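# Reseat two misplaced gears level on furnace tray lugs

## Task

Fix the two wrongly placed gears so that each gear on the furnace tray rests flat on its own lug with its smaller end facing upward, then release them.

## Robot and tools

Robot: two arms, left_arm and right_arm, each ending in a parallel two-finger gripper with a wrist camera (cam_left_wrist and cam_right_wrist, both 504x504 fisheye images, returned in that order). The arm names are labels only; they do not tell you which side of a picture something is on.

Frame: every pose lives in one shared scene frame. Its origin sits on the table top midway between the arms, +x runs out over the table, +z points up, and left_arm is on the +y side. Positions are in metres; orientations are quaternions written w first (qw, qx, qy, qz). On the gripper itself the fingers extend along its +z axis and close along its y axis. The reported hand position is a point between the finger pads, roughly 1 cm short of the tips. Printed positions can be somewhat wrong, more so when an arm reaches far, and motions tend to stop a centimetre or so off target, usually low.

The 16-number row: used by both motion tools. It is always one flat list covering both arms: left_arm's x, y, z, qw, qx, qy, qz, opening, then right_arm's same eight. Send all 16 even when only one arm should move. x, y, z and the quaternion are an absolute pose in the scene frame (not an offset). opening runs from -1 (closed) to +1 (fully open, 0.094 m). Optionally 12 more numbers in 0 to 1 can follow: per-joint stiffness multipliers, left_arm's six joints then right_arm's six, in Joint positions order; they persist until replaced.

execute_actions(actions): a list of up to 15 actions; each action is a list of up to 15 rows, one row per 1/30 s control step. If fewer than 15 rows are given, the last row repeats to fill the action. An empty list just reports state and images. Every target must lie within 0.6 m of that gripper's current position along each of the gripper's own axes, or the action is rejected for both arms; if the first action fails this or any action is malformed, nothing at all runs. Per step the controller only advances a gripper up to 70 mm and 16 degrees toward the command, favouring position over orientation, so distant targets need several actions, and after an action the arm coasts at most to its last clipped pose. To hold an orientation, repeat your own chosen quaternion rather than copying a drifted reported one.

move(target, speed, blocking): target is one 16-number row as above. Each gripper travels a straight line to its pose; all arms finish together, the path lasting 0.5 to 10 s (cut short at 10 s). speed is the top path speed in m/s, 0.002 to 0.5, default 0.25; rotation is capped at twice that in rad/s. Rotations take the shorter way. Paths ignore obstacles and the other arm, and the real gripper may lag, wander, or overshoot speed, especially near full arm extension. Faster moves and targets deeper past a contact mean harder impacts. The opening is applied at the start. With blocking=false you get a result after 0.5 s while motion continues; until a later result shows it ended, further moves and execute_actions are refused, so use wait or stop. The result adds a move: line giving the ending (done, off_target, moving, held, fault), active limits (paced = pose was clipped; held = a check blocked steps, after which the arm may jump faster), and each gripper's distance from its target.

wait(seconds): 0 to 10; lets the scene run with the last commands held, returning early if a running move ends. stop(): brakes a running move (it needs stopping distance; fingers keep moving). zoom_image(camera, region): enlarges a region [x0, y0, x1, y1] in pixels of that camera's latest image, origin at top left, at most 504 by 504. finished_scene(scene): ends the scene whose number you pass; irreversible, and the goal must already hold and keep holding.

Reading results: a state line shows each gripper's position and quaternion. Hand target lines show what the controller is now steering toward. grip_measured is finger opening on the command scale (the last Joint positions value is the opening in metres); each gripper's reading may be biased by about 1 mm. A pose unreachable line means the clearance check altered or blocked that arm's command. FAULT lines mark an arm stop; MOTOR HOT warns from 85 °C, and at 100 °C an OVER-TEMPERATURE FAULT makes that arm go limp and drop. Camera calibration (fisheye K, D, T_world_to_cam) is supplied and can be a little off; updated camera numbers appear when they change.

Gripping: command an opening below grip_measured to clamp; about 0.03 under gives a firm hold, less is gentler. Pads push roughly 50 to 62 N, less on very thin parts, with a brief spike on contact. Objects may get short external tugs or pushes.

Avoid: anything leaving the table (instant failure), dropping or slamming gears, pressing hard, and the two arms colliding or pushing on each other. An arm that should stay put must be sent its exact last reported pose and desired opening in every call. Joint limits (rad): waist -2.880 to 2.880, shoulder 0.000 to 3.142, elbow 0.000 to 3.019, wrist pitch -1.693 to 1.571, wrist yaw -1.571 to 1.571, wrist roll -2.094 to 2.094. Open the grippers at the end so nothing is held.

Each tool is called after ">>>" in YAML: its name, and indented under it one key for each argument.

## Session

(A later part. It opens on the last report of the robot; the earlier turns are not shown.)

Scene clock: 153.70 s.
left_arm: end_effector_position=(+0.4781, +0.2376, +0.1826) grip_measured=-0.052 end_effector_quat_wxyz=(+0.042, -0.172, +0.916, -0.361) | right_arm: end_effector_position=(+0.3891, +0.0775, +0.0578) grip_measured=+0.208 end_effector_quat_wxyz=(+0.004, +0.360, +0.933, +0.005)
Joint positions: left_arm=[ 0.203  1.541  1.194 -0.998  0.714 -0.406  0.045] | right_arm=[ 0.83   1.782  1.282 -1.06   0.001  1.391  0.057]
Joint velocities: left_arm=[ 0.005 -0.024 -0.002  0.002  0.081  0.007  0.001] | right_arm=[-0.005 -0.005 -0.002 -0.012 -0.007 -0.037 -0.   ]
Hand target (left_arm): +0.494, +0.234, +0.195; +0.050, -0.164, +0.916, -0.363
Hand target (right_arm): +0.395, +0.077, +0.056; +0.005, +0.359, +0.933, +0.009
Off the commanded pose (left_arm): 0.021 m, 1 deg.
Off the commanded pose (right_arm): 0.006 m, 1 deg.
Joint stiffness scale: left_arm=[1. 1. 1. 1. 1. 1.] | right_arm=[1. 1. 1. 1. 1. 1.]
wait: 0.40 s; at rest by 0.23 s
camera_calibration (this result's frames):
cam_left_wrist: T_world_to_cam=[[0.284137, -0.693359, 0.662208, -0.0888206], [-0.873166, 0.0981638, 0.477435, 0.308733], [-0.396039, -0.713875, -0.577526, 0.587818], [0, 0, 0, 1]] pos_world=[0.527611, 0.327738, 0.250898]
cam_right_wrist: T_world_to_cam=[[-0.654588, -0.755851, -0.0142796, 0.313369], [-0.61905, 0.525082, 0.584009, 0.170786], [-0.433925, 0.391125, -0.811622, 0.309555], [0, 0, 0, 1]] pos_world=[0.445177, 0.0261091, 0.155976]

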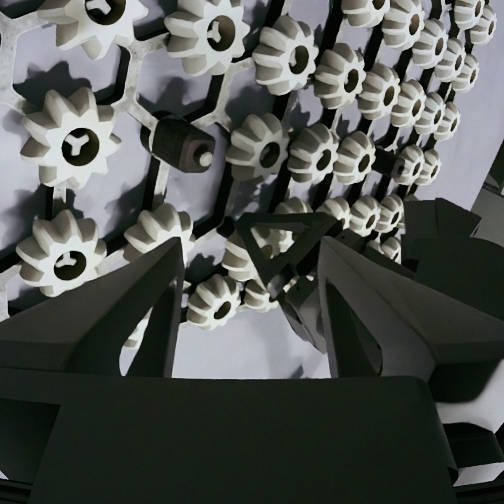

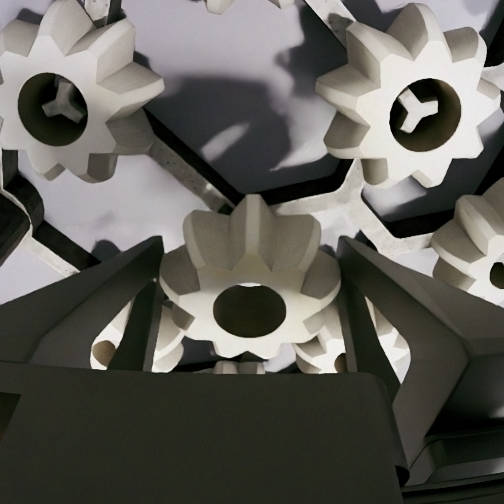

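>>> execute_actions:
  actions:
    - [[0.495,0.234,0.195,0.049,-0.164,0.916,-0.363,-0.05,0.3957,0.0773,0.0568,0.0057,0.3584,0.9336,0.0098,0.15],[0.495,0.234,0.195,0.049,-0.164,0.916,-0.363,-0.05,0.3964,0.0778,0.0574,0.0065,0.3584,0.9335,0.0111,0.15],[0.495,0.234,0.195,0.049,-0.164,0.916,-0.363,-0.05,0.3971,0.0783,0.0579,0.0072,0.3584,0.9335,0.0123,0.15],[0.495,0.234,0.195,0.049,-0.164,0.916,-0.363,-0.05,0.3978,0.0787,0.0585,0.0080,0.3584,0.9335,0.0135,0.15],[0.495,0.234,0.195,0.049,-0.164,0.916,-0.363,-0.05,0.3985,0.0792,0.0591,0.0087,0.3583,0.9335,0.0147,0.15],[0.495,0.234,0.195,0.049,-0.164,0.916,-0.363,-0.05,0.3992,0.0797,0.0597,0.0095,0.3583,0.9334,0.0160,0.15],[0.495,0.234,0.195,0.049,-0.164,0.916,-0.363,-0.05,0.3999,0.0802,0.0603,0.0102,0.3583,0.9334,0.0172,0.15],[0.495,0.234,0.195,0.049,-0.164,0.916,-0.363,-0.05,0.4007,0.0807,0.0608,0.0110,0.3583,0.9334,0.0184,0.15],[0.495,0.234,0.195,0.049,-0.164,0.916,-0.363,-0.05,0.4014,0.0812,0.0614,0.0117,0.3583,0.9333,0.0196,0.15],[0.495,0.234,0.195,0.049,-0.164,0.916,-0.363,-0.05,0.4021,0.0817,0.0620,0.0125,0.3583,0.9333,0.0209,0.15],[0.495,0.234,0.195,0.049,-0.164,0.916,-0.363,-0.05,0.4028,0.0822,0.0626,0.0132,0.3583,0.9333,0.0221,0.15],[0.495,0.234,0.195,0.049,-0.164,0.916,-0.363,-0.05,0.4035,0.0826,0.0632,0.0140,0.3582,0.9332,0.0233,0.15],[0.495,0.234,0.195,0.049,-0.164,0.916,-0.363,-0.05,0.4042,0.0831,0.0637,0.0147,0.3582,0.9332,0.0245,0.15],[0.495,0.234,0.195,0.049,-0.164,0.916,-0.363,-0.05,0.4049,0.0836,0.0643,0.0155,0.3582,0.9331,0.0258,0.15],[0.495,0.234,0.195,0.049,-0.164,0.916,-0.363,-0.05,0.4056,0.0841,0.0649,0.0162,0.3582,0.9331,0.0270,0.15]]

>>> wait:
  seconds: 0.3

Scene clock: 157.77 s.
left_arm: end_effector_position=(+0.4781, +0.2376, +0.1826) grip_measured=-0.052 end_effector_quat_wxyz=(+0.042, -0.172, +0.916, -0.361) | right_arm: end_effector_position=(+0.3927, +0.0798, +0.0579) grip_measured=+0.208 end_effector_quat_wxyz=(+0.008, +0.360, +0.933, +0.012)
Joint positions: left_arm=[ 0.203  1.541  1.194 -0.998  0.714 -0.406  0.045] | right_arm=[ 0.83   1.782  1.282 -1.042  0.001  1.39   0.057]
Joint velocities: left_arm=[-0.015 -0.005  0.012 -0.002 -0.007 -0.007  0.   ] | right_arm=[-0.015  0.015  0.007  0.042 -0.066  0.007 -0.   ]
Hand target (left_arm): +0.494, +0.234, +0.195; +0.050, -0.164, +0.916, -0.363
Hand target (right_arm): +0.405, +0.084, +0.065; +0.016, +0.358, +0.933, +0.027
Off the commanded pose (left_arm): 0.021 m, 1 deg.
Off the commanded pose (right_arm): 0.015 m, 2 deg.
Joint stiffness scale: left_arm=[1. 1. 1. 1. 1. 1.] | right_arm=[1. 1. 1. 1. 1. 1.]
camera_calibration (this result's frames):
cam_left_wrist: T_world_to_cam=[[0.284137, -0.693359, 0.662208, -0.0888206], [-0.873166, 0.0981638, 0.477435, 0.308733], [-0.396039, -0.713875, -0.577526, 0.587818], [0, 0, 0, 1]] pos_world=[0.527611, 0.327738, 0.250898]
cam_right_wrist: T_world_to_cam=[[-0.653981, -0.755856, -0.0314575, 0.318275], [-0.627365, 0.518632, 0.580891, 0.175744], [-0.422755, 0.399627, -0.813373, 0.30534], [0, 0, 0, 1]] pos_world=[0.447485, 0.0274012, 0.156279]

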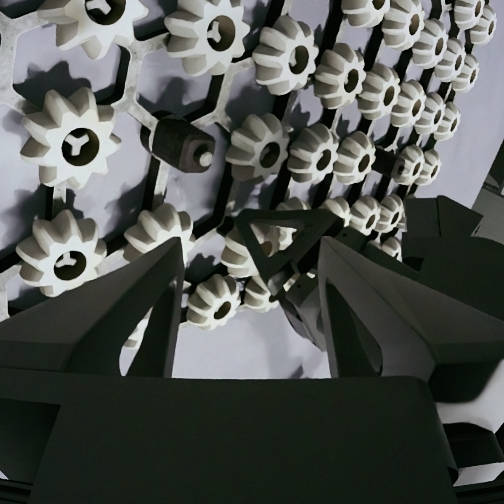

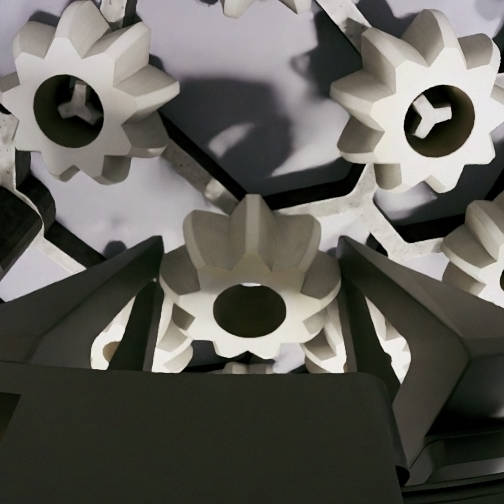

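Scene clock: 158.07 s.
left_arm: end_effector_position=(+0.4781, +0.2376, +0.1826) grip_measured=-0.052 end_effector_quat_wxyz=(+0.042, -0.172, +0.916, -0.361) | right_arm: end_effector_position=(+0.3934, +0.0800, +0.0579) grip_measured=+0.208 end_effector_quat_wxyz=(+0.009, +0.360, +0.933, +0.013)
Joint positions: left_arm=[ 0.203  1.541  1.194 -0.998  0.714 -0.406  0.045] | right_arm=[ 0.829  1.782  1.282 -1.04   0.001  1.39   0.057]
Joint velocities: left_arm=[-0.005 -0.005  0.007  0.002 -0.066 -0.007 -0.001] | right_arm=[-0.015 -0.005  0.002  0.002  0.022 -0.037 -0.   ]
Hand target (left_arm): +0.494, +0.234, +0.195; +0.050, -0.164, +0.916, -0.363
Hand target (right_arm): +0.405, +0.084, +0.065; +0.016, +0.359, +0.933, +0.027
Off the commanded pose (left_arm): 0.021 m, 1 deg.
Off the commanded pose (right_arm): 0.015 m, 2 deg.
Joint stiffness scale: left_arm=[1. 1. 1. 1. 1. 1.] | right_arm=[1. 1. 1. 1. 1. 1.]
wait: 0.30 s; at rest by 0.17 s
camera_calibration (this result's frames):
cam_left_wrist: T_world_to_cam=[[0.284137, -0.693359, 0.662208, -0.0888206], [-0.873166, 0.0981638, 0.477435, 0.308733], [-0.396039, -0.713875, -0.577526, 0.587818], [0, 0, 0, 1]] pos_world=[0.527611, 0.327738, 0.250898]
cam_right_wrist: T_world_to_cam=[[-0.6542, -0.755554, -0.0340714, 0.319091], [-0.628398, 0.517928, 0.580402, 0.176498], [-0.420879, 0.40111, -0.813617, 0.304685], [0, 0, 0, 1]] pos_world=[0.447896, 0.0274652, 0.156329]

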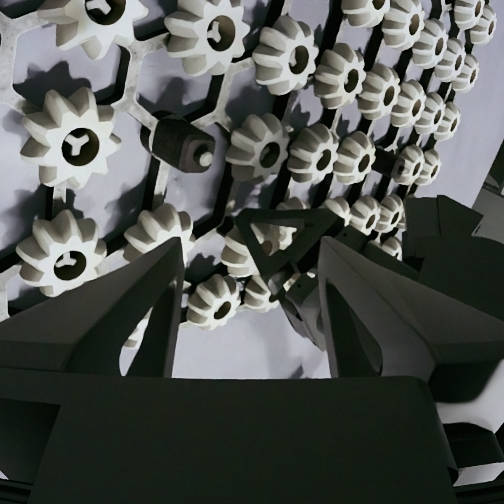

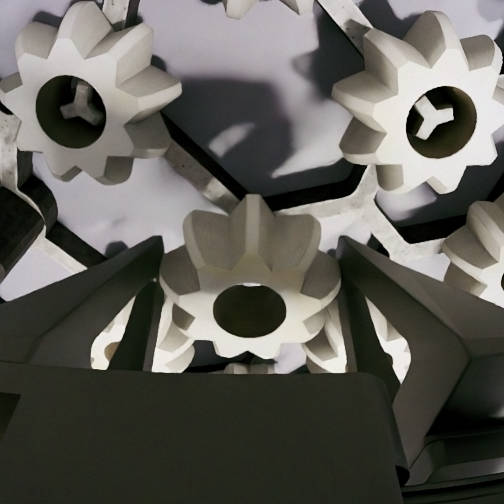

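>>> zoom_image:
  camera: "cam_right_wrist"
  region: [375, 60, 495, 180]

>>> zoom_image:
  camera: "cam_right_wrist"
  region: [15, 50, 135, 170]

>>> zoom_image:
  camera: "cam_left_wrist"
  region: [140, 100, 340, 300]

Region (375, 60, 495, 180) of cam_right_wrist's 504x504 image, scaled by 4.200, with more detail than that image has.

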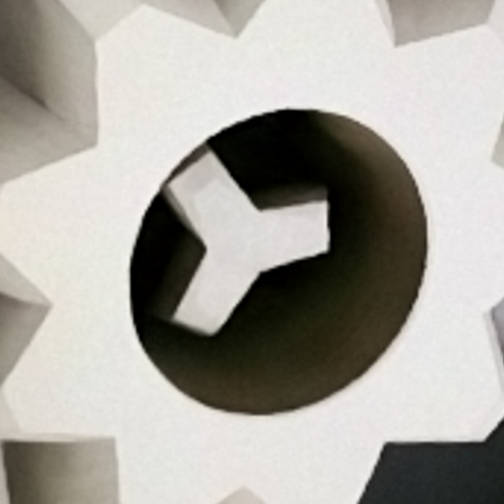

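Region (15, 50, 135, 170) of cam_right_wrist's 504x504 image, scaled by 4.200, with more detail than that image has.

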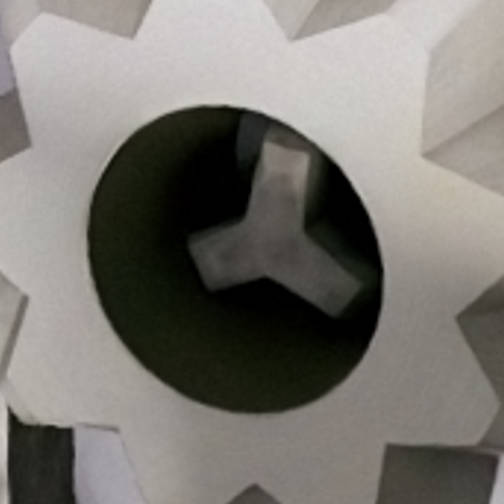

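Region (140, 100, 340, 300) of cam_left_wrist's 504x504 image, scaled by 2.520, with more detail than that image has.

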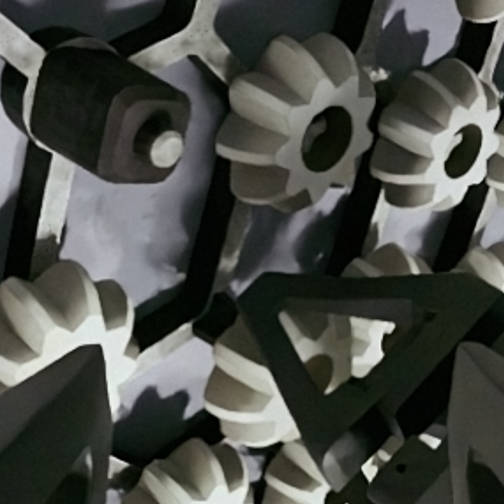

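>>> execute_actions:
  actions:
    - [[0.495,0.234,0.195,0.049,-0.164,0.916,-0.363,-0.05,0.4056,0.0841,0.06433,0.01599,0.3582,0.9331,0.02665,0.15],[0.495,0.234,0.195,0.049,-0.164,0.916,-0.363,-0.05,0.4056,0.0841,0.06376,0.01578,0.3582,0.9331,0.02630,0.15],[0.495,0.234,0.195,0.049,-0.164,0.916,-0.363,-0.05,0.4056,0.0841,0.06320,0.01557,0.3582,0.9331,0.02595,0.15],[0.495,0.234,0.195,0.049,-0.164,0.916,-0.363,-0.05,0.4056,0.0841,0.06263,0.01536,0.3582,0.9331,0.02560,0.15],[0.495,0.234,0.195,0.049,-0.164,0.916,-0.363,-0.05,0.4056,0.0841,0.06206,0.01515,0.3582,0.9332,0.02524,0.15],[0.495,0.234,0.195,0.049,-0.164,0.916,-0.363,-0.05,0.4056,0.0841,0.06149,0.01493,0.3582,0.9332,0.02489,0.15],[0.495,0.234,0.195,0.049,-0.164,0.916,-0.363,-0.05,0.4056,0.0841,0.06092,0.01472,0.3582,0.9332,0.02454,0.15],[0.495,0.234,0.195,0.049,-0.164,0.916,-0.363,-0.05,0.4056,0.0841,0.06036,0.01451,0.3582,0.9332,0.02419,0.15],[0.495,0.234,0.195,0.049,-0.164,0.916,-0.363,-0.05,0.4055,0.0841,0.05979,0.01430,0.3582,0.9332,0.02384,0.15],[0.495,0.234,0.195,0.049,-0.164,0.916,-0.363,-0.05,0.4055,0.0841,0.05922,0.01409,0.3582,0.9332,0.02349,0.15],[0.495,0.234,0.195,0.049,-0.164,0.916,-0.363,-0.05,0.4055,0.0841,0.05865,0.01388,0.3582,0.9332,0.02314,0.15],[0.495,0.234,0.195,0.049,-0.164,0.916,-0.363,-0.05,0.4055,0.0841,0.05808,0.01367,0.3582,0.9332,0.02279,0.15],[0.495,0.234,0.195,0.049,-0.164,0.916,-0.363,-0.05,0.4055,0.0840,0.05752,0.01346,0.3583,0.9333,0.02243,0.15],[0.495,0.234,0.195,0.049,-0.164,0.916,-0.363,-0.05,0.4055,0.0840,0.05695,0.01325,0.3583,0.9333,0.02208,0.15],[0.495,0.234,0.195,0.049,-0.164,0.916,-0.363,-0.05,0.4055,0.0840,0.05638,0.01304,0.3583,0.9333,0.02173,0.15]]
    - [[0.495,0.234,0.195,0.049,-0.164,0.916,-0.363,-0.05,0.4055,0.0840,0.05581,0.01282,0.3583,0.9333,0.02138,0.15],[0.495,0.234,0.195,0.049,-0.164,0.916,-0.363,-0.05,0.4055,0.0840,0.05524,0.01261,0.3583,0.9333,0.02103,0.15],[0.495,0.234,0.195,0.049,-0.164,0.916,-0.363,-0.05,0.4055,0.0840,0.05468,0.01240,0.3583,0.9333,0.02068,0.15],[0.495,0.234,0.195,0.049,-0.164,0.916,-0.363,-0.05,0.4055,0.0840,0.05411,0.01219,0.3583,0.9333,0.02033,0.15],[0.495,0.234,0.195,0.049,-0.164,0.916,-0.363,-0.05,0.4055,0.0840,0.05354,0.01198,0.3583,0.9333,0.01998,0.15],[0.495,0.234,0.195,0.049,-0.164,0.916,-0.363,-0.05,0.4055,0.0840,0.05297,0.01177,0.3583,0.9333,0.01962,0.15],[0.495,0.234,0.195,0.049,-0.164,0.916,-0.363,-0.05,0.4055,0.0840,0.05240,0.01156,0.3583,0.9333,0.01927,0.15],[0.495,0.234,0.195,0.049,-0.164,0.916,-0.363,-0.05,0.4055,0.0840,0.05184,0.01135,0.3583,0.9334,0.01892,0.15],[0.495,0.234,0.195,0.049,-0.164,0.916,-0.363,-0.05,0.4055,0.0840,0.05127,0.01114,0.3583,0.9334,0.01857,0.15],[0.495,0.234,0.195,0.049,-0.164,0.916,-0.363,-0.05,0.4054,0.0840,0.05070,0.01093,0.3583,0.9334,0.01822,0.15],[0.495,0.234,0.195,0.049,-0.164,0.916,-0.363,-0.05,0.4054,0.0840,0.05013,0.01071,0.3583,0.9334,0.01787,0.15],[0.495,0.234,0.195,0.049,-0.164,0.916,-0.363,-0.05,0.4054,0.0840,0.04956,0.01050,0.3583,0.9334,0.01752,0.15],[0.495,0.234,0.195,0.049,-0.164,0.916,-0.363,-0.05,0.4054,0.0840,0.04900,0.01029,0.3583,0.9334,0.01717,0.15],[0.495,0.234,0.195,0.049,-0.164,0.916,-0.363,-0.05,0.4054,0.0840,0.04843,0.01008,0.3583,0.9334,0.01682,0.15],[0.495,0.234,0.195,0.049,-0.164,0.916,-0.363,-0.05,0.4054,0.0840,0.04786,0.00987,0.3583,0.9334,0.01646,0.15]]

>>> wait:
  seconds: 0.3

Scene clock: 161.50 s.
left_arm: end_effector_position=(+0.4781, +0.2376, +0.1826) grip_measured=-0.052 end_effector_quat_wxyz=(+0.042, -0.172, +0.916, -0.361) | right_arm: end_effector_position=(+0.3937, +0.0803, +0.0459) grip_measured=+0.208 end_effector_quat_wxyz=(+0.005, +0.360, +0.933, +0.007)
Joint positions: left_arm=[ 0.203  1.541  1.194 -0.998  0.714 -0.406  0.045] | right_arm=[ 0.829  1.806  1.282 -1.03   0.001  1.39   0.057]
Joint velocities: left_arm=[ 0.005 -0.005 -0.002  0.002 -0.022  0.022  0.002] | right_arm=[ 0.005  0.024 -0.017  0.007 -0.022 -0.007  0.   ]
Hand target (left_arm): +0.494, +0.234, +0.195; +0.050, -0.164, +0.916, -0.363
Hand target (right_arm): +0.405, +0.084, +0.048; +0.010, +0.358, +0.933, +0.016
Off the commanded pose (left_arm): 0.021 m, 1 deg.
Off the commanded pose (right_arm): 0.012 m, 1 deg.
Joint stiffness scale: left_arm=[1. 1. 1. 1. 1. 1.] | right_arm=[1. 1. 1. 1. 1. 1.]
camera_calibration (this result's frames):
cam_left_wrist: T_world_to_cam=[[0.284137, -0.693359, 0.662208, -0.0888206], [-0.873166, 0.0981638, 0.477435, 0.308733], [-0.396039, -0.713875, -0.577526, 0.587818], [0, 0, 0, 1]] pos_world=[0.527611, 0.327738, 0.250898]
cam_right_wrist: T_world_to_cam=[[-0.654234, -0.75605, -0.0191301, 0.318434], [-0.621553, 0.523094, 0.583134, 0.18034], [-0.430871, 0.393396, -0.812151, 0.299388], [0, 0, 0, 1]] pos_world=[0.449419, 0.0286391, 0.144077]

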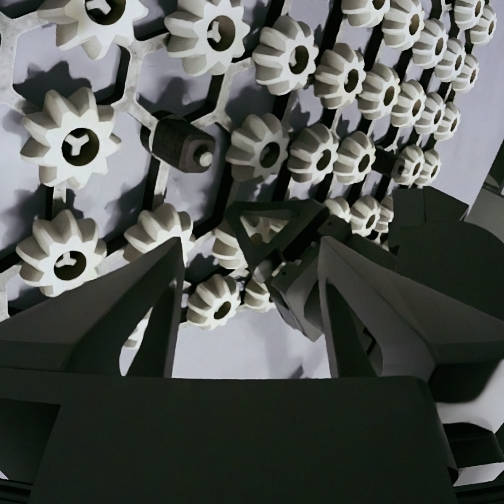

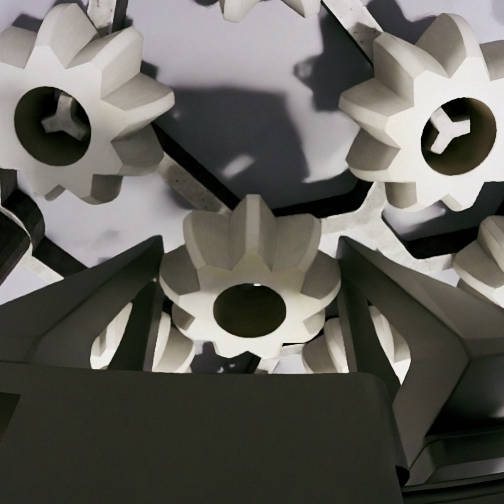

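Scene clock: 161.80 s.
left_arm: end_effector_position=(+0.4781, +0.2376, +0.1826) grip_measured=-0.052 end_effector_quat_wxyz=(+0.042, -0.172, +0.916, -0.361) | right_arm: end_effector_position=(+0.3935, +0.0801, +0.0442) grip_measured=+0.208 end_effector_quat_wxyz=(+0.004, +0.360, +0.933, +0.005)
Joint positions: left_arm=[ 0.203  1.541  1.194 -0.998  0.714 -0.406  0.045] | right_arm=[ 0.829  1.81   1.282 -1.03   0.001  1.39   0.057]
Joint velocities: left_arm=[ 0.005  0.015 -0.002  0.022  0.037  0.007  0.001] | right_arm=[-0.015  0.005 -0.017 -0.017  0.022 -0.037 -0.   ]
Hand target (left_arm): +0.494, +0.234, +0.195; +0.050, -0.164, +0.916, -0.363
Hand target (right_arm): +0.405, +0.084, +0.048; +0.010, +0.358, +0.933, +0.016
Off the commanded pose (left_arm): 0.021 m, 1 deg.
Off the commanded pose (right_arm): 0.013 m, 1 deg.
Joint stiffness scale: left_arm=[1. 1. 1. 1. 1. 1.] | right_arm=[1. 1. 1. 1. 1. 1.]
wait: 0.30 s; at rest by 0.20 s
camera_calibration (this result's frames):
cam_left_wrist: T_world_to_cam=[[0.284137, -0.693359, 0.662208, -0.0888206], [-0.873166, 0.0981638, 0.477435, 0.308733], [-0.396039, -0.713875, -0.577526, 0.587818], [0, 0, 0, 1]] pos_world=[0.527611, 0.327738, 0.250898]
cam_right_wrist: T_world_to_cam=[[-0.654277, -0.756083, -0.0161418, 0.318093], [-0.62014, 0.524177, 0.583665, 0.180617], [-0.432838, 0.391889, -0.811834, 0.298886], [0, 0, 0, 1]] pos_world=[0.449498, 0.0286999, 0.14236]

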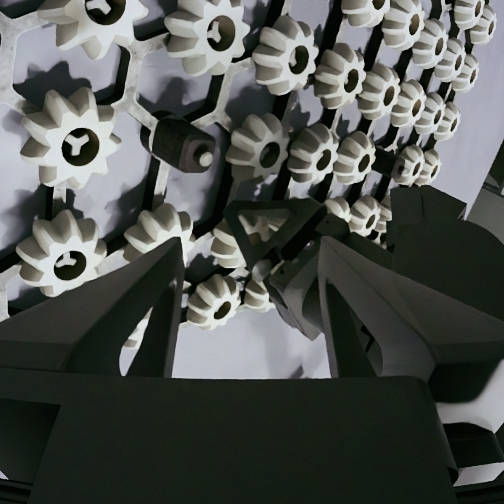

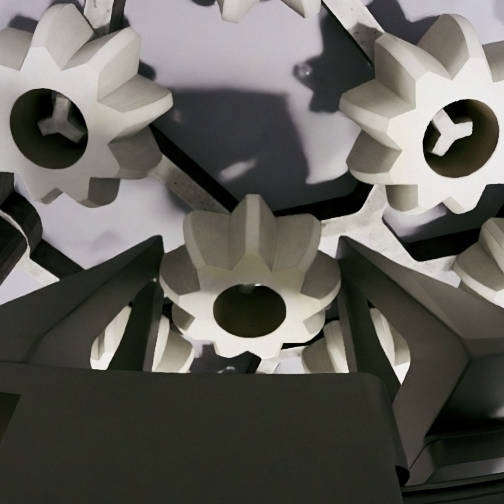

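>>> execute_actions:
  actions:
    - [[0.495,0.234,0.195,0.049,-0.164,0.916,-0.363,-0.05,0.4054,0.0840,0.04729,0.00966,0.3583,0.9334,0.01611,0.15],[0.495,0.234,0.195,0.049,-0.164,0.916,-0.363,-0.05,0.4054,0.0840,0.04672,0.00945,0.3583,0.9334,0.01576,0.15],[0.495,0.234,0.195,0.049,-0.164,0.916,-0.363,-0.05,0.4054,0.0840,0.04616,0.00924,0.3583,0.9334,0.01541,0.15],[0.495,0.234,0.195,0.049,-0.164,0.916,-0.363,-0.05,0.4054,0.0840,0.04559,0.00903,0.3583,0.9334,0.01506,0.15],[0.495,0.234,0.195,0.049,-0.164,0.916,-0.363,-0.05,0.4054,0.0840,0.04502,0.00882,0.3583,0.9335,0.01471,0.15],[0.495,0.234,0.195,0.049,-0.164,0.916,-0.363,-0.05,0.4054,0.0840,0.04445,0.00860,0.3583,0.9335,0.01436,0.15],[0.495,0.234,0.195,0.049,-0.164,0.916,-0.363,-0.05,0.4054,0.0840,0.04388,0.00839,0.3583,0.9335,0.01401,0.15],[0.495,0.234,0.195,0.049,-0.164,0.916,-0.363,-0.05,0.4054,0.0839,0.04332,0.00818,0.3584,0.9335,0.01365,0.15],[0.495,0.234,0.195,0.049,-0.164,0.916,-0.363,-0.05,0.4054,0.0839,0.04275,0.00797,0.3584,0.9335,0.01330,0.15],[0.495,0.234,0.195,0.049,-0.164,0.916,-0.363,-0.05,0.4054,0.0839,0.04218,0.00776,0.3584,0.9335,0.01295,0.15],[0.495,0.234,0.195,0.049,-0.164,0.916,-0.363,-0.05,0.4054,0.0839,0.04161,0.00755,0.3584,0.9335,0.01260,0.15],[0.495,0.234,0.195,0.049,-0.164,0.916,-0.363,-0.05,0.4053,0.0839,0.04104,0.00734,0.3584,0.9335,0.01225,0.15],[0.495,0.234,0.195,0.049,-0.164,0.916,-0.363,-0.05,0.4053,0.0839,0.04055,0.00715,0.3584,0.9335,0.01194,0.15],[0.495,0.234,0.195,0.049,-0.164,0.916,-0.363,-0.05,0.4053,0.0839,0.04012,0.00699,0.3584,0.9335,0.01168,0.15],[0.495,0.234,0.195,0.049,-0.164,0.916,-0.363,-0.05,0.4053,0.0839,0.03975,0.00686,0.3584,0.9335,0.01145,0.15]]
    - [[0.495,0.234,0.195,0.049,-0.164,0.916,-0.363,-0.05,0.4053,0.0839,0.03945,0.00675,0.3584,0.9335,0.01126,0.15],[0.495,0.234,0.195,0.049,-0.164,0.916,-0.363,-0.05,0.4053,0.0839,0.03915,0.00663,0.3584,0.9335,0.01108,0.15],[0.495,0.234,0.195,0.049,-0.164,0.916,-0.363,-0.05,0.4053,0.0839,0.03885,0.00652,0.3584,0.9335,0.01089,0.15],[0.495,0.234,0.195,0.049,-0.164,0.916,-0.363,-0.05,0.4053,0.0839,0.03855,0.00641,0.3584,0.9335,0.01071,0.15],[0.495,0.234,0.195,0.049,-0.164,0.916,-0.363,-0.05,0.4053,0.0839,0.03825,0.00630,0.3584,0.9335,0.01052,0.15],[0.495,0.234,0.195,0.049,-0.164,0.916,-0.363,-0.05,0.4053,0.0839,0.03795,0.00619,0.3584,0.9335,0.01034,0.15],[0.495,0.234,0.195,0.049,-0.164,0.916,-0.363,-0.05,0.4053,0.0839,0.03765,0.00608,0.3584,0.9335,0.01015,0.15],[0.495,0.234,0.195,0.049,-0.164,0.916,-0.363,-0.05,0.4053,0.0839,0.03735,0.00597,0.3584,0.9335,0.00997,0.15],[0.495,0.234,0.195,0.049,-0.164,0.916,-0.363,-0.05,0.4053,0.0839,0.03705,0.00585,0.3584,0.9335,0.00978,0.15],[0.495,0.234,0.195,0.049,-0.164,0.916,-0.363,-0.05,0.4053,0.0839,0.03675,0.00574,0.3584,0.9335,0.00959,0.15],[0.495,0.234,0.195,0.049,-0.164,0.916,-0.363,-0.05,0.4053,0.0839,0.03650,0.00565,0.3584,0.9335,0.00944,0.15]]

>>> zoom_image:
  camera: "cam_right_wrist"
  region: [170, 230, 330, 390]

Scene clock: 163.93 s.
left_arm: end_effector_position=(+0.4781, +0.2376, +0.1826) grip_measured=-0.052 end_effector_quat_wxyz=(+0.042, -0.172, +0.916, -0.361) | right_arm: end_effector_position=(+0.3933, +0.0800, +0.0356) grip_measured=+0.208 end_effector_quat_wxyz=(+0.001, +0.359, +0.933, +0.000)
Joint positions: left_arm=[ 0.203  1.541  1.194 -0.998  0.714 -0.406  0.045] | right_arm=[ 0.829  1.827  1.282 -1.024  0.001  1.389  0.057]
Joint velocities: left_arm=[-0.015  0.005  0.002  0.002  0.007  0.007 -0.001] | right_arm=[-0.005 -0.015  0.002 -0.012  0.022 -0.022 -0.001]
Hand target (left_arm): +0.494, +0.234, +0.195; +0.050, -0.164, +0.916, -0.363
Hand target (right_arm): +0.405, +0.084, +0.037; +0.006, +0.358, +0.934, +0.009
Off the commanded pose (left_arm): 0.021 m, 1 deg.
Off the commanded pose (right_arm): 0.013 m, 1 deg.
Joint stiffness scale: left_arm=[1. 1. 1. 1. 1. 1.] | right_arm=[1. 1. 1. 1. 1. 1.]
camera_calibration (this result's frames):
cam_left_wrist: T_world_to_cam=[[0.284137, -0.693359, 0.662208, -0.0888206], [-0.873166, 0.0981638, 0.477435, 0.308733], [-0.396039, -0.713875, -0.577526, 0.587818], [0, 0, 0, 1]] pos_world=[0.527611, 0.327738, 0.250898]
cam_right_wrist: T_world_to_cam=[[-0.654087, -0.756407, -0.00426405, 0.317225], [-0.61454, 0.528107, 0.586041, 0.182916], [-0.441034, 0.385942, -0.81027, 0.295506], [0, 0, 0, 1]] pos_world=[0.45023, 0.0293036, 0.133596]

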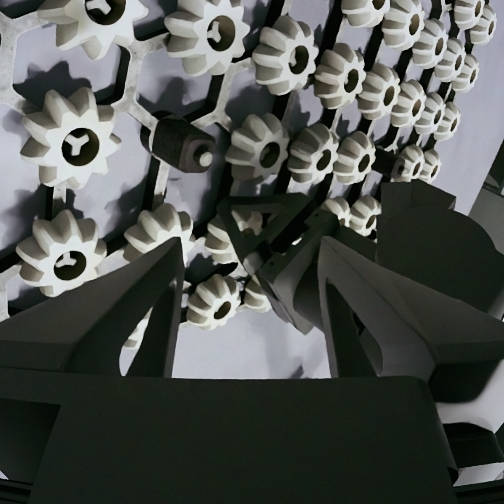

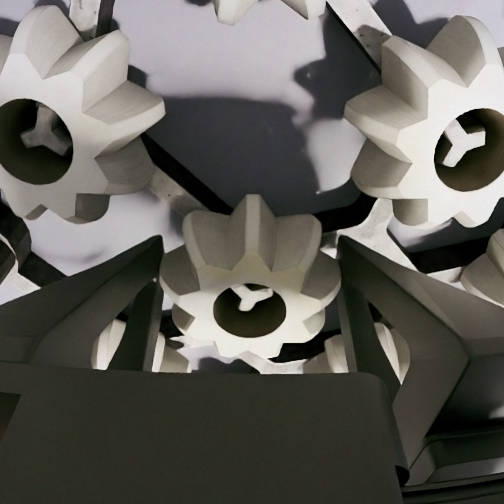

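Region (170, 230, 330, 390) of cam_right_wrist's 504x504 image, scaled by 3.150, with more detail than that image has.

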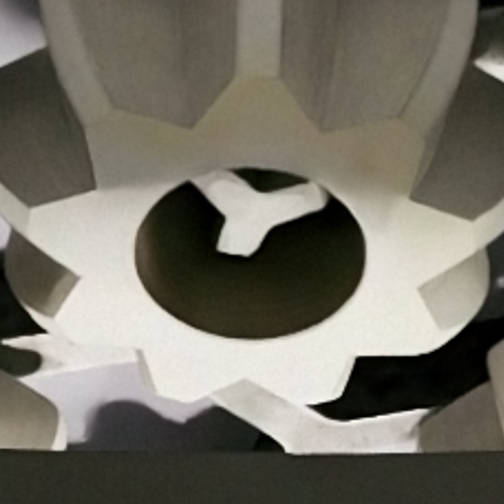

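>>> execute_actions:
  actions:
    - [[0.495,0.234,0.195,0.049,-0.164,0.916,-0.363,-0.05,0.40550,0.08406,0.03802,0.00642,0.3584,0.9335,0.01072,0.15],[0.495,0.234,0.195,0.049,-0.164,0.916,-0.363,-0.05,0.40570,0.08421,0.03954,0.00719,0.3584,0.9335,0.01201,0.17],[0.495,0.234,0.195,0.049,-0.164,0.916,-0.363,-0.05,0.40590,0.08437,0.04107,0.00796,0.3584,0.9335,0.01330,0.19],[0.495,0.234,0.195,0.049,-0.164,0.916,-0.363,-0.05,0.40609,0.08452,0.04259,0.00873,0.3583,0.9335,0.01458,0.21],[0.495,0.234,0.195,0.049,-0.164,0.916,-0.363,-0.05,0.40628,0.08467,0.04411,0.00950,0.3583,0.9334,0.01587,0.235],[0.495,0.234,0.195,0.049,-0.164,0.916,-0.363,-0.05,0.40646,0.08481,0.04564,0.01027,0.3583,0.9334,0.01716,0.265],[0.495,0.234,0.195,0.049,-0.164,0.916,-0.363,-0.05,0.40664,0.08495,0.04717,0.01104,0.3583,0.9334,0.01844,0.30],[0.495,0.234,0.195,0.049,-0.164,0.916,-0.363,-0.05,0.40682,0.08509,0.04869,0.01181,0.3583,0.9334,0.01973,0.33],[0.495,0.234,0.195,0.049,-0.164,0.916,-0.363,-0.05,0.40699,0.08523,0.05022,0.01258,0.3583,0.9333,0.02102,0.36],[0.495,0.234,0.195,0.049,-0.164,0.916,-0.363,-0.05,0.40717,0.08536,0.05175,0.01335,0.3583,0.9333,0.02230,0.36],[0.495,0.234,0.195,0.049,-0.164,0.916,-0.363,-0.05,0.40733,0.08549,0.05328,0.01412,0.3583,0.9332,0.02359,0.36],[0.495,0.234,0.195,0.049,-0.164,0.916,-0.363,-0.05,0.40750,0.08562,0.05481,0.01489,0.3582,0.9332,0.02488,0.36],[0.495,0.234,0.195,0.049,-0.164,0.916,-0.363,-0.05,0.40765,0.08574,0.05634,0.01566,0.3582,0.9332,0.02616,0.36],[0.495,0.234,0.195,0.049,-0.164,0.916,-0.363,-0.05,0.40781,0.08587,0.05787,0.01644,0.3582,0.9331,0.02745,0.36],[0.495,0.234,0.195,0.049,-0.164,0.916,-0.363,-0.05,0.40796,0.08599,0.05940,0.01721,0.3582,0.9331,0.02874,0.36]]

Scene clock: 166.53 s.
left_arm: end_effector_position=(+0.4781, +0.2376, +0.1826) grip_measured=-0.052 end_effector_quat_wxyz=(+0.042, -0.172, +0.916, -0.361) | right_arm: end_effector_position=(+0.3936, +0.0804, +0.0358) grip_measured=+0.358 end_effector_quat_wxyz=(+0.001, +0.359, +0.933, +0.001)
Joint positions: left_arm=[ 0.203  1.541  1.194 -0.998  0.714 -0.406  0.045] | right_arm=[ 0.829  1.827  1.282 -1.023  0.001  1.389  0.064]
Joint velocities: left_arm=[ 0.015  0.005 -0.002  0.002 -0.007  0.007  0.   ] | right_arm=[-0.034 -0.024  0.002  0.007 -0.037 -0.037 -0.   ]
Hand target (left_arm): +0.494, +0.234, +0.195; +0.050, -0.164, +0.916, -0.363
Hand target (right_arm): +0.407, +0.086, +0.059; +0.017, +0.358, +0.933, +0.029
Off the commanded pose (left_arm): 0.021 m, 1 deg.
Off the commanded pose (right_arm): 0.028 m, 4 deg.
Joint stiffness scale: left_arm=[1. 1. 1. 1. 1. 1.] | right_arm=[1. 1. 1. 1. 1. 1.]
camera_calibration (this result's frames):
cam_left_wrist: T_world_to_cam=[[0.284137, -0.693359, 0.662208, -0.0888206], [-0.873166, 0.0981638, 0.477435, 0.308733], [-0.396039, -0.713875, -0.577526, 0.587818], [0, 0, 0, 1]] pos_world=[0.527611, 0.327738, 0.250898]
cam_right_wrist: T_world_to_cam=[[-0.654078, -0.756399, -0.00658269, 0.317812], [-0.615469, 0.527113, 0.58596, 0.183287], [-0.43975, 0.387315, -0.810313, 0.295064], [0, 0, 0, 1]] pos_world=[0.450436, 0.0294969, 0.133787]

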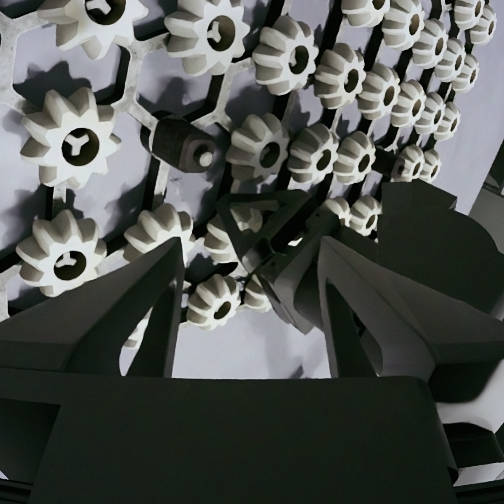

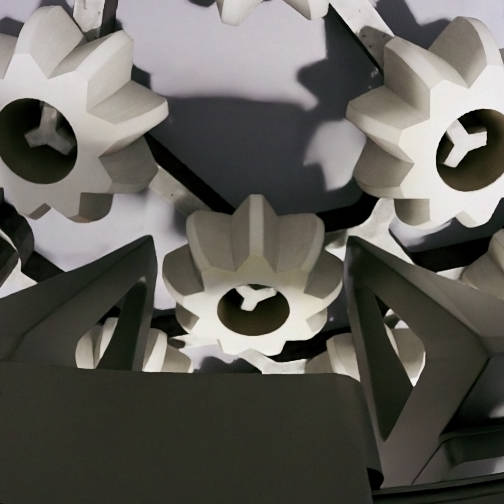

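>>> execute_actions:
  actions:
    - [[0.495,0.234,0.195,0.049,-0.164,0.916,-0.363,-0.05,0.40740,0.08555,0.06137,0.01721,0.3582,0.9331,0.02874,0.36],[0.495,0.234,0.195,0.049,-0.164,0.916,-0.363,-0.05,0.40683,0.08510,0.06333,0.01721,0.3582,0.9331,0.02874,0.36],[0.495,0.234,0.195,0.049,-0.164,0.916,-0.363,-0.05,0.40627,0.08466,0.06530,0.01721,0.3582,0.9331,0.02874,0.36],[0.495,0.234,0.195,0.049,-0.164,0.916,-0.363,-0.05,0.40569,0.08420,0.06727,0.01721,0.3582,0.9331,0.02874,0.36],[0.495,0.234,0.195,0.049,-0.164,0.916,-0.363,-0.05,0.40510,0.08375,0.06924,0.01721,0.3582,0.9331,0.02874,0.36],[0.495,0.234,0.195,0.049,-0.164,0.916,-0.363,-0.05,0.40451,0.08328,0.07121,0.01721,0.3582,0.9331,0.02874,0.36],[0.495,0.234,0.195,0.049,-0.164,0.916,-0.363,-0.05,0.40391,0.08281,0.07318,0.01721,0.3582,0.9331,0.02874,0.36],[0.495,0.234,0.195,0.049,-0.164,0.916,-0.363,-0.05,0.40332,0.08235,0.07515,0.01721,0.3582,0.9331,0.02874,0.36],[0.495,0.234,0.195,0.049,-0.164,0.916,-0.363,-0.05,0.40324,0.08228,0.07719,0.01792,0.3582,0.9330,0.02994,0.36],[0.495,0.234,0.195,0.049,-0.164,0.916,-0.363,-0.05,0.40314,0.08221,0.07922,0.01864,0.3582,0.9330,0.03114,0.36],[0.495,0.234,0.195,0.049,-0.164,0.916,-0.363,-0.05,0.40306,0.08214,0.08125,0.01936,0.3581,0.9329,0.03234,0.36],[0.495,0.234,0.195,0.049,-0.164,0.916,-0.363,-0.05,0.40295,0.08206,0.08329,0.02008,0.3581,0.9329,0.03354,0.36],[0.495,0.234,0.195,0.049,-0.164,0.916,-0.363,-0.05,0.40285,0.08198,0.08532,0.02080,0.3581,0.9328,0.03474,0.36],[0.495,0.234,0.195,0.049,-0.164,0.916,-0.363,-0.05,0.40273,0.08189,0.08736,0.02152,0.3581,0.9328,0.03594,0.36],[0.495,0.234,0.195,0.049,-0.164,0.916,-0.363,-0.05,0.40262,0.08180,0.08940,0.02224,0.3581,0.9327,0.03714,0.36]]
    - [[0.495,0.234,0.195,0.049,-0.164,0.916,-0.363,-0.05,0.4026,0.0818,0.0918,0.02224,0.3581,0.9327,0.03714,0.36],[0.495,0.234,0.195,0.049,-0.164,0.916,-0.363,-0.05,0.4026,0.0818,0.0945,0.02224,0.3581,0.9327,0.03714,0.36],[0.495,0.234,0.195,0.049,-0.164,0.916,-0.363,-0.05,0.4026,0.0818,0.0975,0.02224,0.3581,0.9327,0.03714,0.36],[0.495,0.234,0.195,0.049,-0.164,0.916,-0.363,-0.05,0.4026,0.0818,0.1007,0.02224,0.3581,0.9327,0.03714,0.36],[0.495,0.234,0.195,0.049,-0.164,0.916,-0.363,-0.05,0.4026,0.0818,0.1040,0.02224,0.3581,0.9327,0.03714,0.36],[0.495,0.234,0.195,0.049,-0.164,0.916,-0.363,-0.05,0.4026,0.0818,0.1075,0.02224,0.3581,0.9327,0.03714,0.36],[0.495,0.234,0.195,0.049,-0.164,0.916,-0.363,-0.05,0.4026,0.0818,0.1110,0.02224,0.3581,0.9327,0.03714,0.36],[0.495,0.234,0.195,0.049,-0.164,0.916,-0.363,-0.05,0.4026,0.0818,0.1145,0.02224,0.3581,0.9327,0.03714,0.36],[0.495,0.234,0.195,0.049,-0.164,0.916,-0.363,-0.05,0.4026,0.0818,0.1180,0.02224,0.3581,0.9327,0.03714,0.36],[0.495,0.234,0.195,0.049,-0.164,0.916,-0.363,-0.05,0.4026,0.0818,0.1215,0.02224,0.3581,0.9327,0.03714,0.36],[0.495,0.234,0.195,0.049,-0.164,0.916,-0.363,-0.05,0.4026,0.0818,0.1248,0.02224,0.3581,0.9327,0.03714,0.36],[0.495,0.234,0.195,0.049,-0.164,0.916,-0.363,-0.05,0.4026,0.0818,0.1277,0.02224,0.3581,0.9327,0.03714,0.36],[0.495,0.234,0.195,0.049,-0.164,0.916,-0.363,-0.05,0.4026,0.0818,0.1300,0.02224,0.3581,0.9327,0.03714,0.36],[0.495,0.234,0.195,0.049,-0.164,0.916,-0.363,-0.05,0.4026,0.0818,0.1316,0.02224,0.3581,0.9327,0.03714,0.36],[0.495,0.234,0.195,0.049,-0.164,0.916,-0.363,-0.05,0.4026,0.0818,0.1325,0.02224,0.3581,0.9327,0.03714,0.36]]

Scene clock: 169.37 s.
left_arm: end_effector_position=(+0.4781, +0.2376, +0.1826) grip_measured=-0.052 end_effector_quat_wxyz=(+0.042, -0.172, +0.916, -0.361) | right_arm: end_effector_position=(+0.3821, +0.0715, +0.0926) grip_measured=+0.358 end_effector_quat_wxyz=(+0.002, +0.359, +0.933, +0.003)
Joint positions: left_arm=[ 0.203  1.541  1.194 -0.998  0.714 -0.406  0.045] | right_arm=[ 0.829  1.723  1.301 -1.143  0.001  1.389  0.064]
Joint velocities: left_arm=[-0.015  0.005  0.012 -0.007  0.022  0.022 -0.   ] | right_arm=[ 0.005 -0.083  0.1   -0.129 -0.051  0.022  0.001]
Hand target (left_arm): +0.494, +0.234, +0.195; +0.050, -0.164, +0.916, -0.363
Hand target (right_arm): +0.401, +0.080, +0.132; +0.023, +0.358, +0.933, +0.037
Off the commanded pose (left_arm): 0.021 m, 1 deg.
Off the commanded pose (right_arm): 0.046 m, 5 deg.
Joint stiffness scale: left_arm=[1. 1. 1. 1. 1. 1.] | right_arm=[1. 1. 1. 1. 1. 1.]
camera_calibration (this result's frames):
cam_left_wrist: T_world_to_cam=[[0.284137, -0.693359, 0.662208, -0.0888206], [-0.873166, 0.0981638, 0.477435, 0.308733], [-0.396039, -0.713875, -0.577526, 0.587818], [0, 0, 0, 1]] pos_world=[0.527611, 0.327738, 0.250898]
cam_right_wrist: T_world_to_cam=[[-0.654055, -0.756381, -0.0099447, 0.304241], [-0.617065, 0.52589, 0.585381, 0.148336], [-0.437541, 0.389008, -0.810698, 0.338478], [0, 0, 0, 1]] pos_world=[0.438622, 0.0204431, 0.190596]

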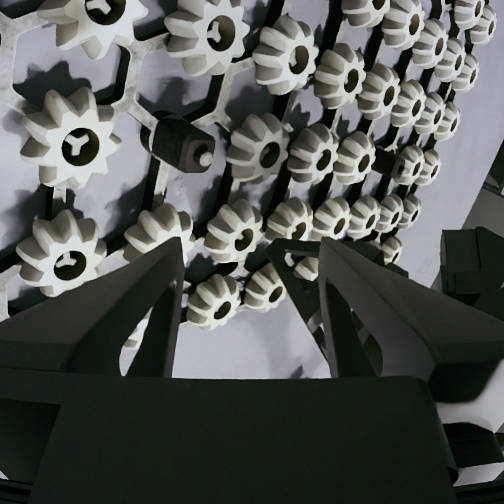

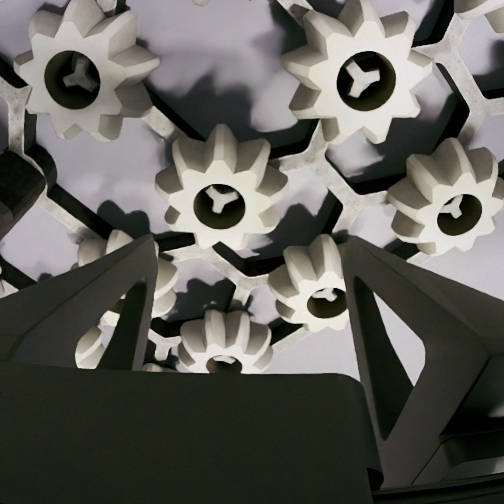

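>>> zoom_image:
  camera: "cam_left_wrist"
  region: [190, 130, 460, 330]

>>> zoom_image:
  camera: "cam_left_wrist"
  region: [300, 0, 504, 204]

Region (190, 130, 460, 330) of cam_left_wrist's 504x504 image, scaled by 1.867, with more detail than that image has; it fills the top 373 rows of this view, and the rest is white.

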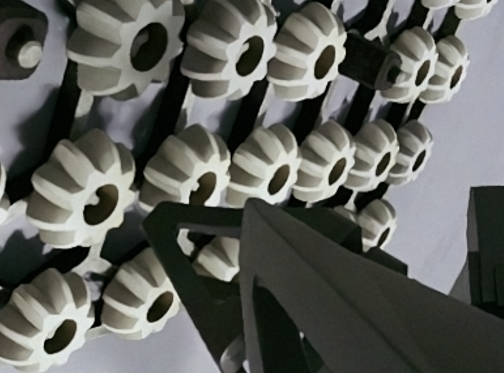

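Region (300, 0, 504, 204) of cam_left_wrist's 504x504 image, scaled by 2.471, with more detail than that image has.

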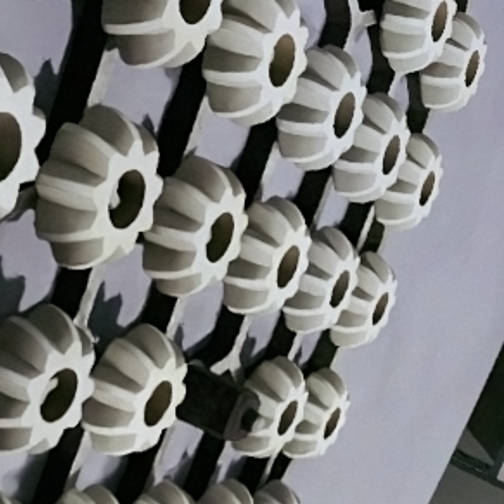

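>>> move:
  target: [0.45,0.2,0.37,0.3827,0,0.9239,0,-0.05,0.44,-0.19,0.38,0.3827,0,0.9239,0,0.36]
  speed: 0.35

Scene clock: 172.47 s.
left_arm: end_effector_position=(+0.4367, +0.2017, +0.3263) grip_measured=-0.052 end_effector_quat_wxyz=(+0.336, +0.004, +0.942, +0.011) | right_arm: end_effector_position=(+0.4375, -0.1883, +0.3590) grip_measured=+0.358 end_effector_quat_wxyz=(+0.360, +0.010, +0.933, +0.001)
Joint positions: left_arm=[-0.207  1.166  1.2   -0.956 -0.243 -0.269  0.045] | right_arm=[ 0.304  1.093  1.207 -0.954  0.092  0.115  0.064]
Joint velocities: left_arm=[-0.015 -0.015 -0.002 -0.017  0.022  0.11  -0.   ] | right_arm=[-0.005 -0.005 -0.017  0.032  0.007  0.007  0.001]
Hand target (left_arm): +0.447, +0.197, +0.371; +0.382, +0.002, +0.924, -0.004
Hand target (right_arm): +0.441, -0.187, +0.376; +0.380, +0.004, +0.925, +0.003
Off the commanded pose (left_arm): 0.046 m, 6 deg.
Off the commanded pose (right_arm): 0.021 m, 3 deg.
Joint stiffness scale: left_arm=[1. 1. 1. 1. 1. 1.] | right_arm=[1. 1. 1. 1. 1. 1.]
move: off_target (left_arm, right_arm)
camera_calibration (this result's frames):
cam_left_wrist: T_world_to_cam=[[0.00728496, -0.999178, -0.0398668, 0.21451], [-0.99856, -0.00514977, -0.0534011, 0.456343], [0.0531519, 0.0401984, -0.997777, 0.417705], [0, 0, 0, 1]] pos_world=[0.431921, 0.199892, 0.449698]
cam_right_wrist: T_world_to_cam=[[0.00032646, -0.999992, 0.0038949, -0.190491], [-0.994106, -0.000746797, -0.108412, 0.478029], [0.108414, -0.00383655, -0.994098, 0.432829], [0, 0, 0, 1]] pos_world=[0.428349, -0.188472, 0.482841]

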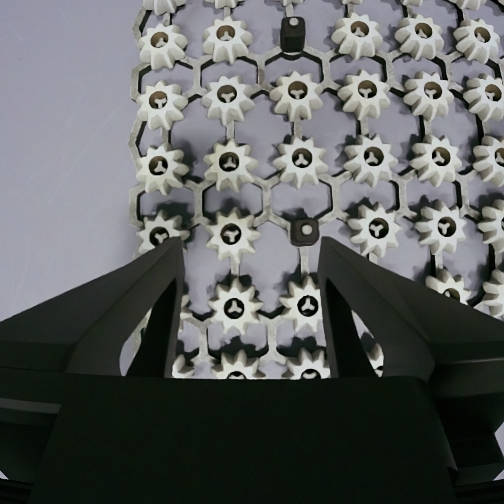

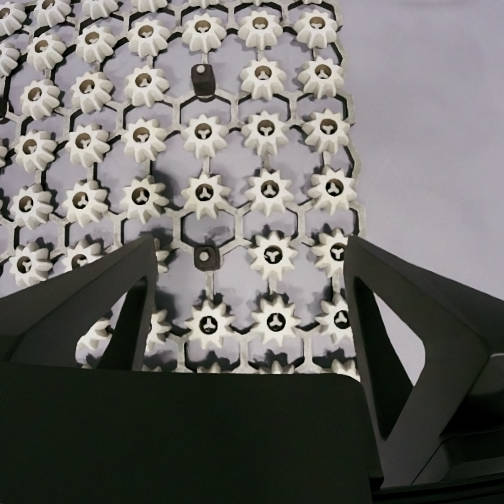

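>>> finished_scene:
  scene: 1

The scene is finished: the task was done.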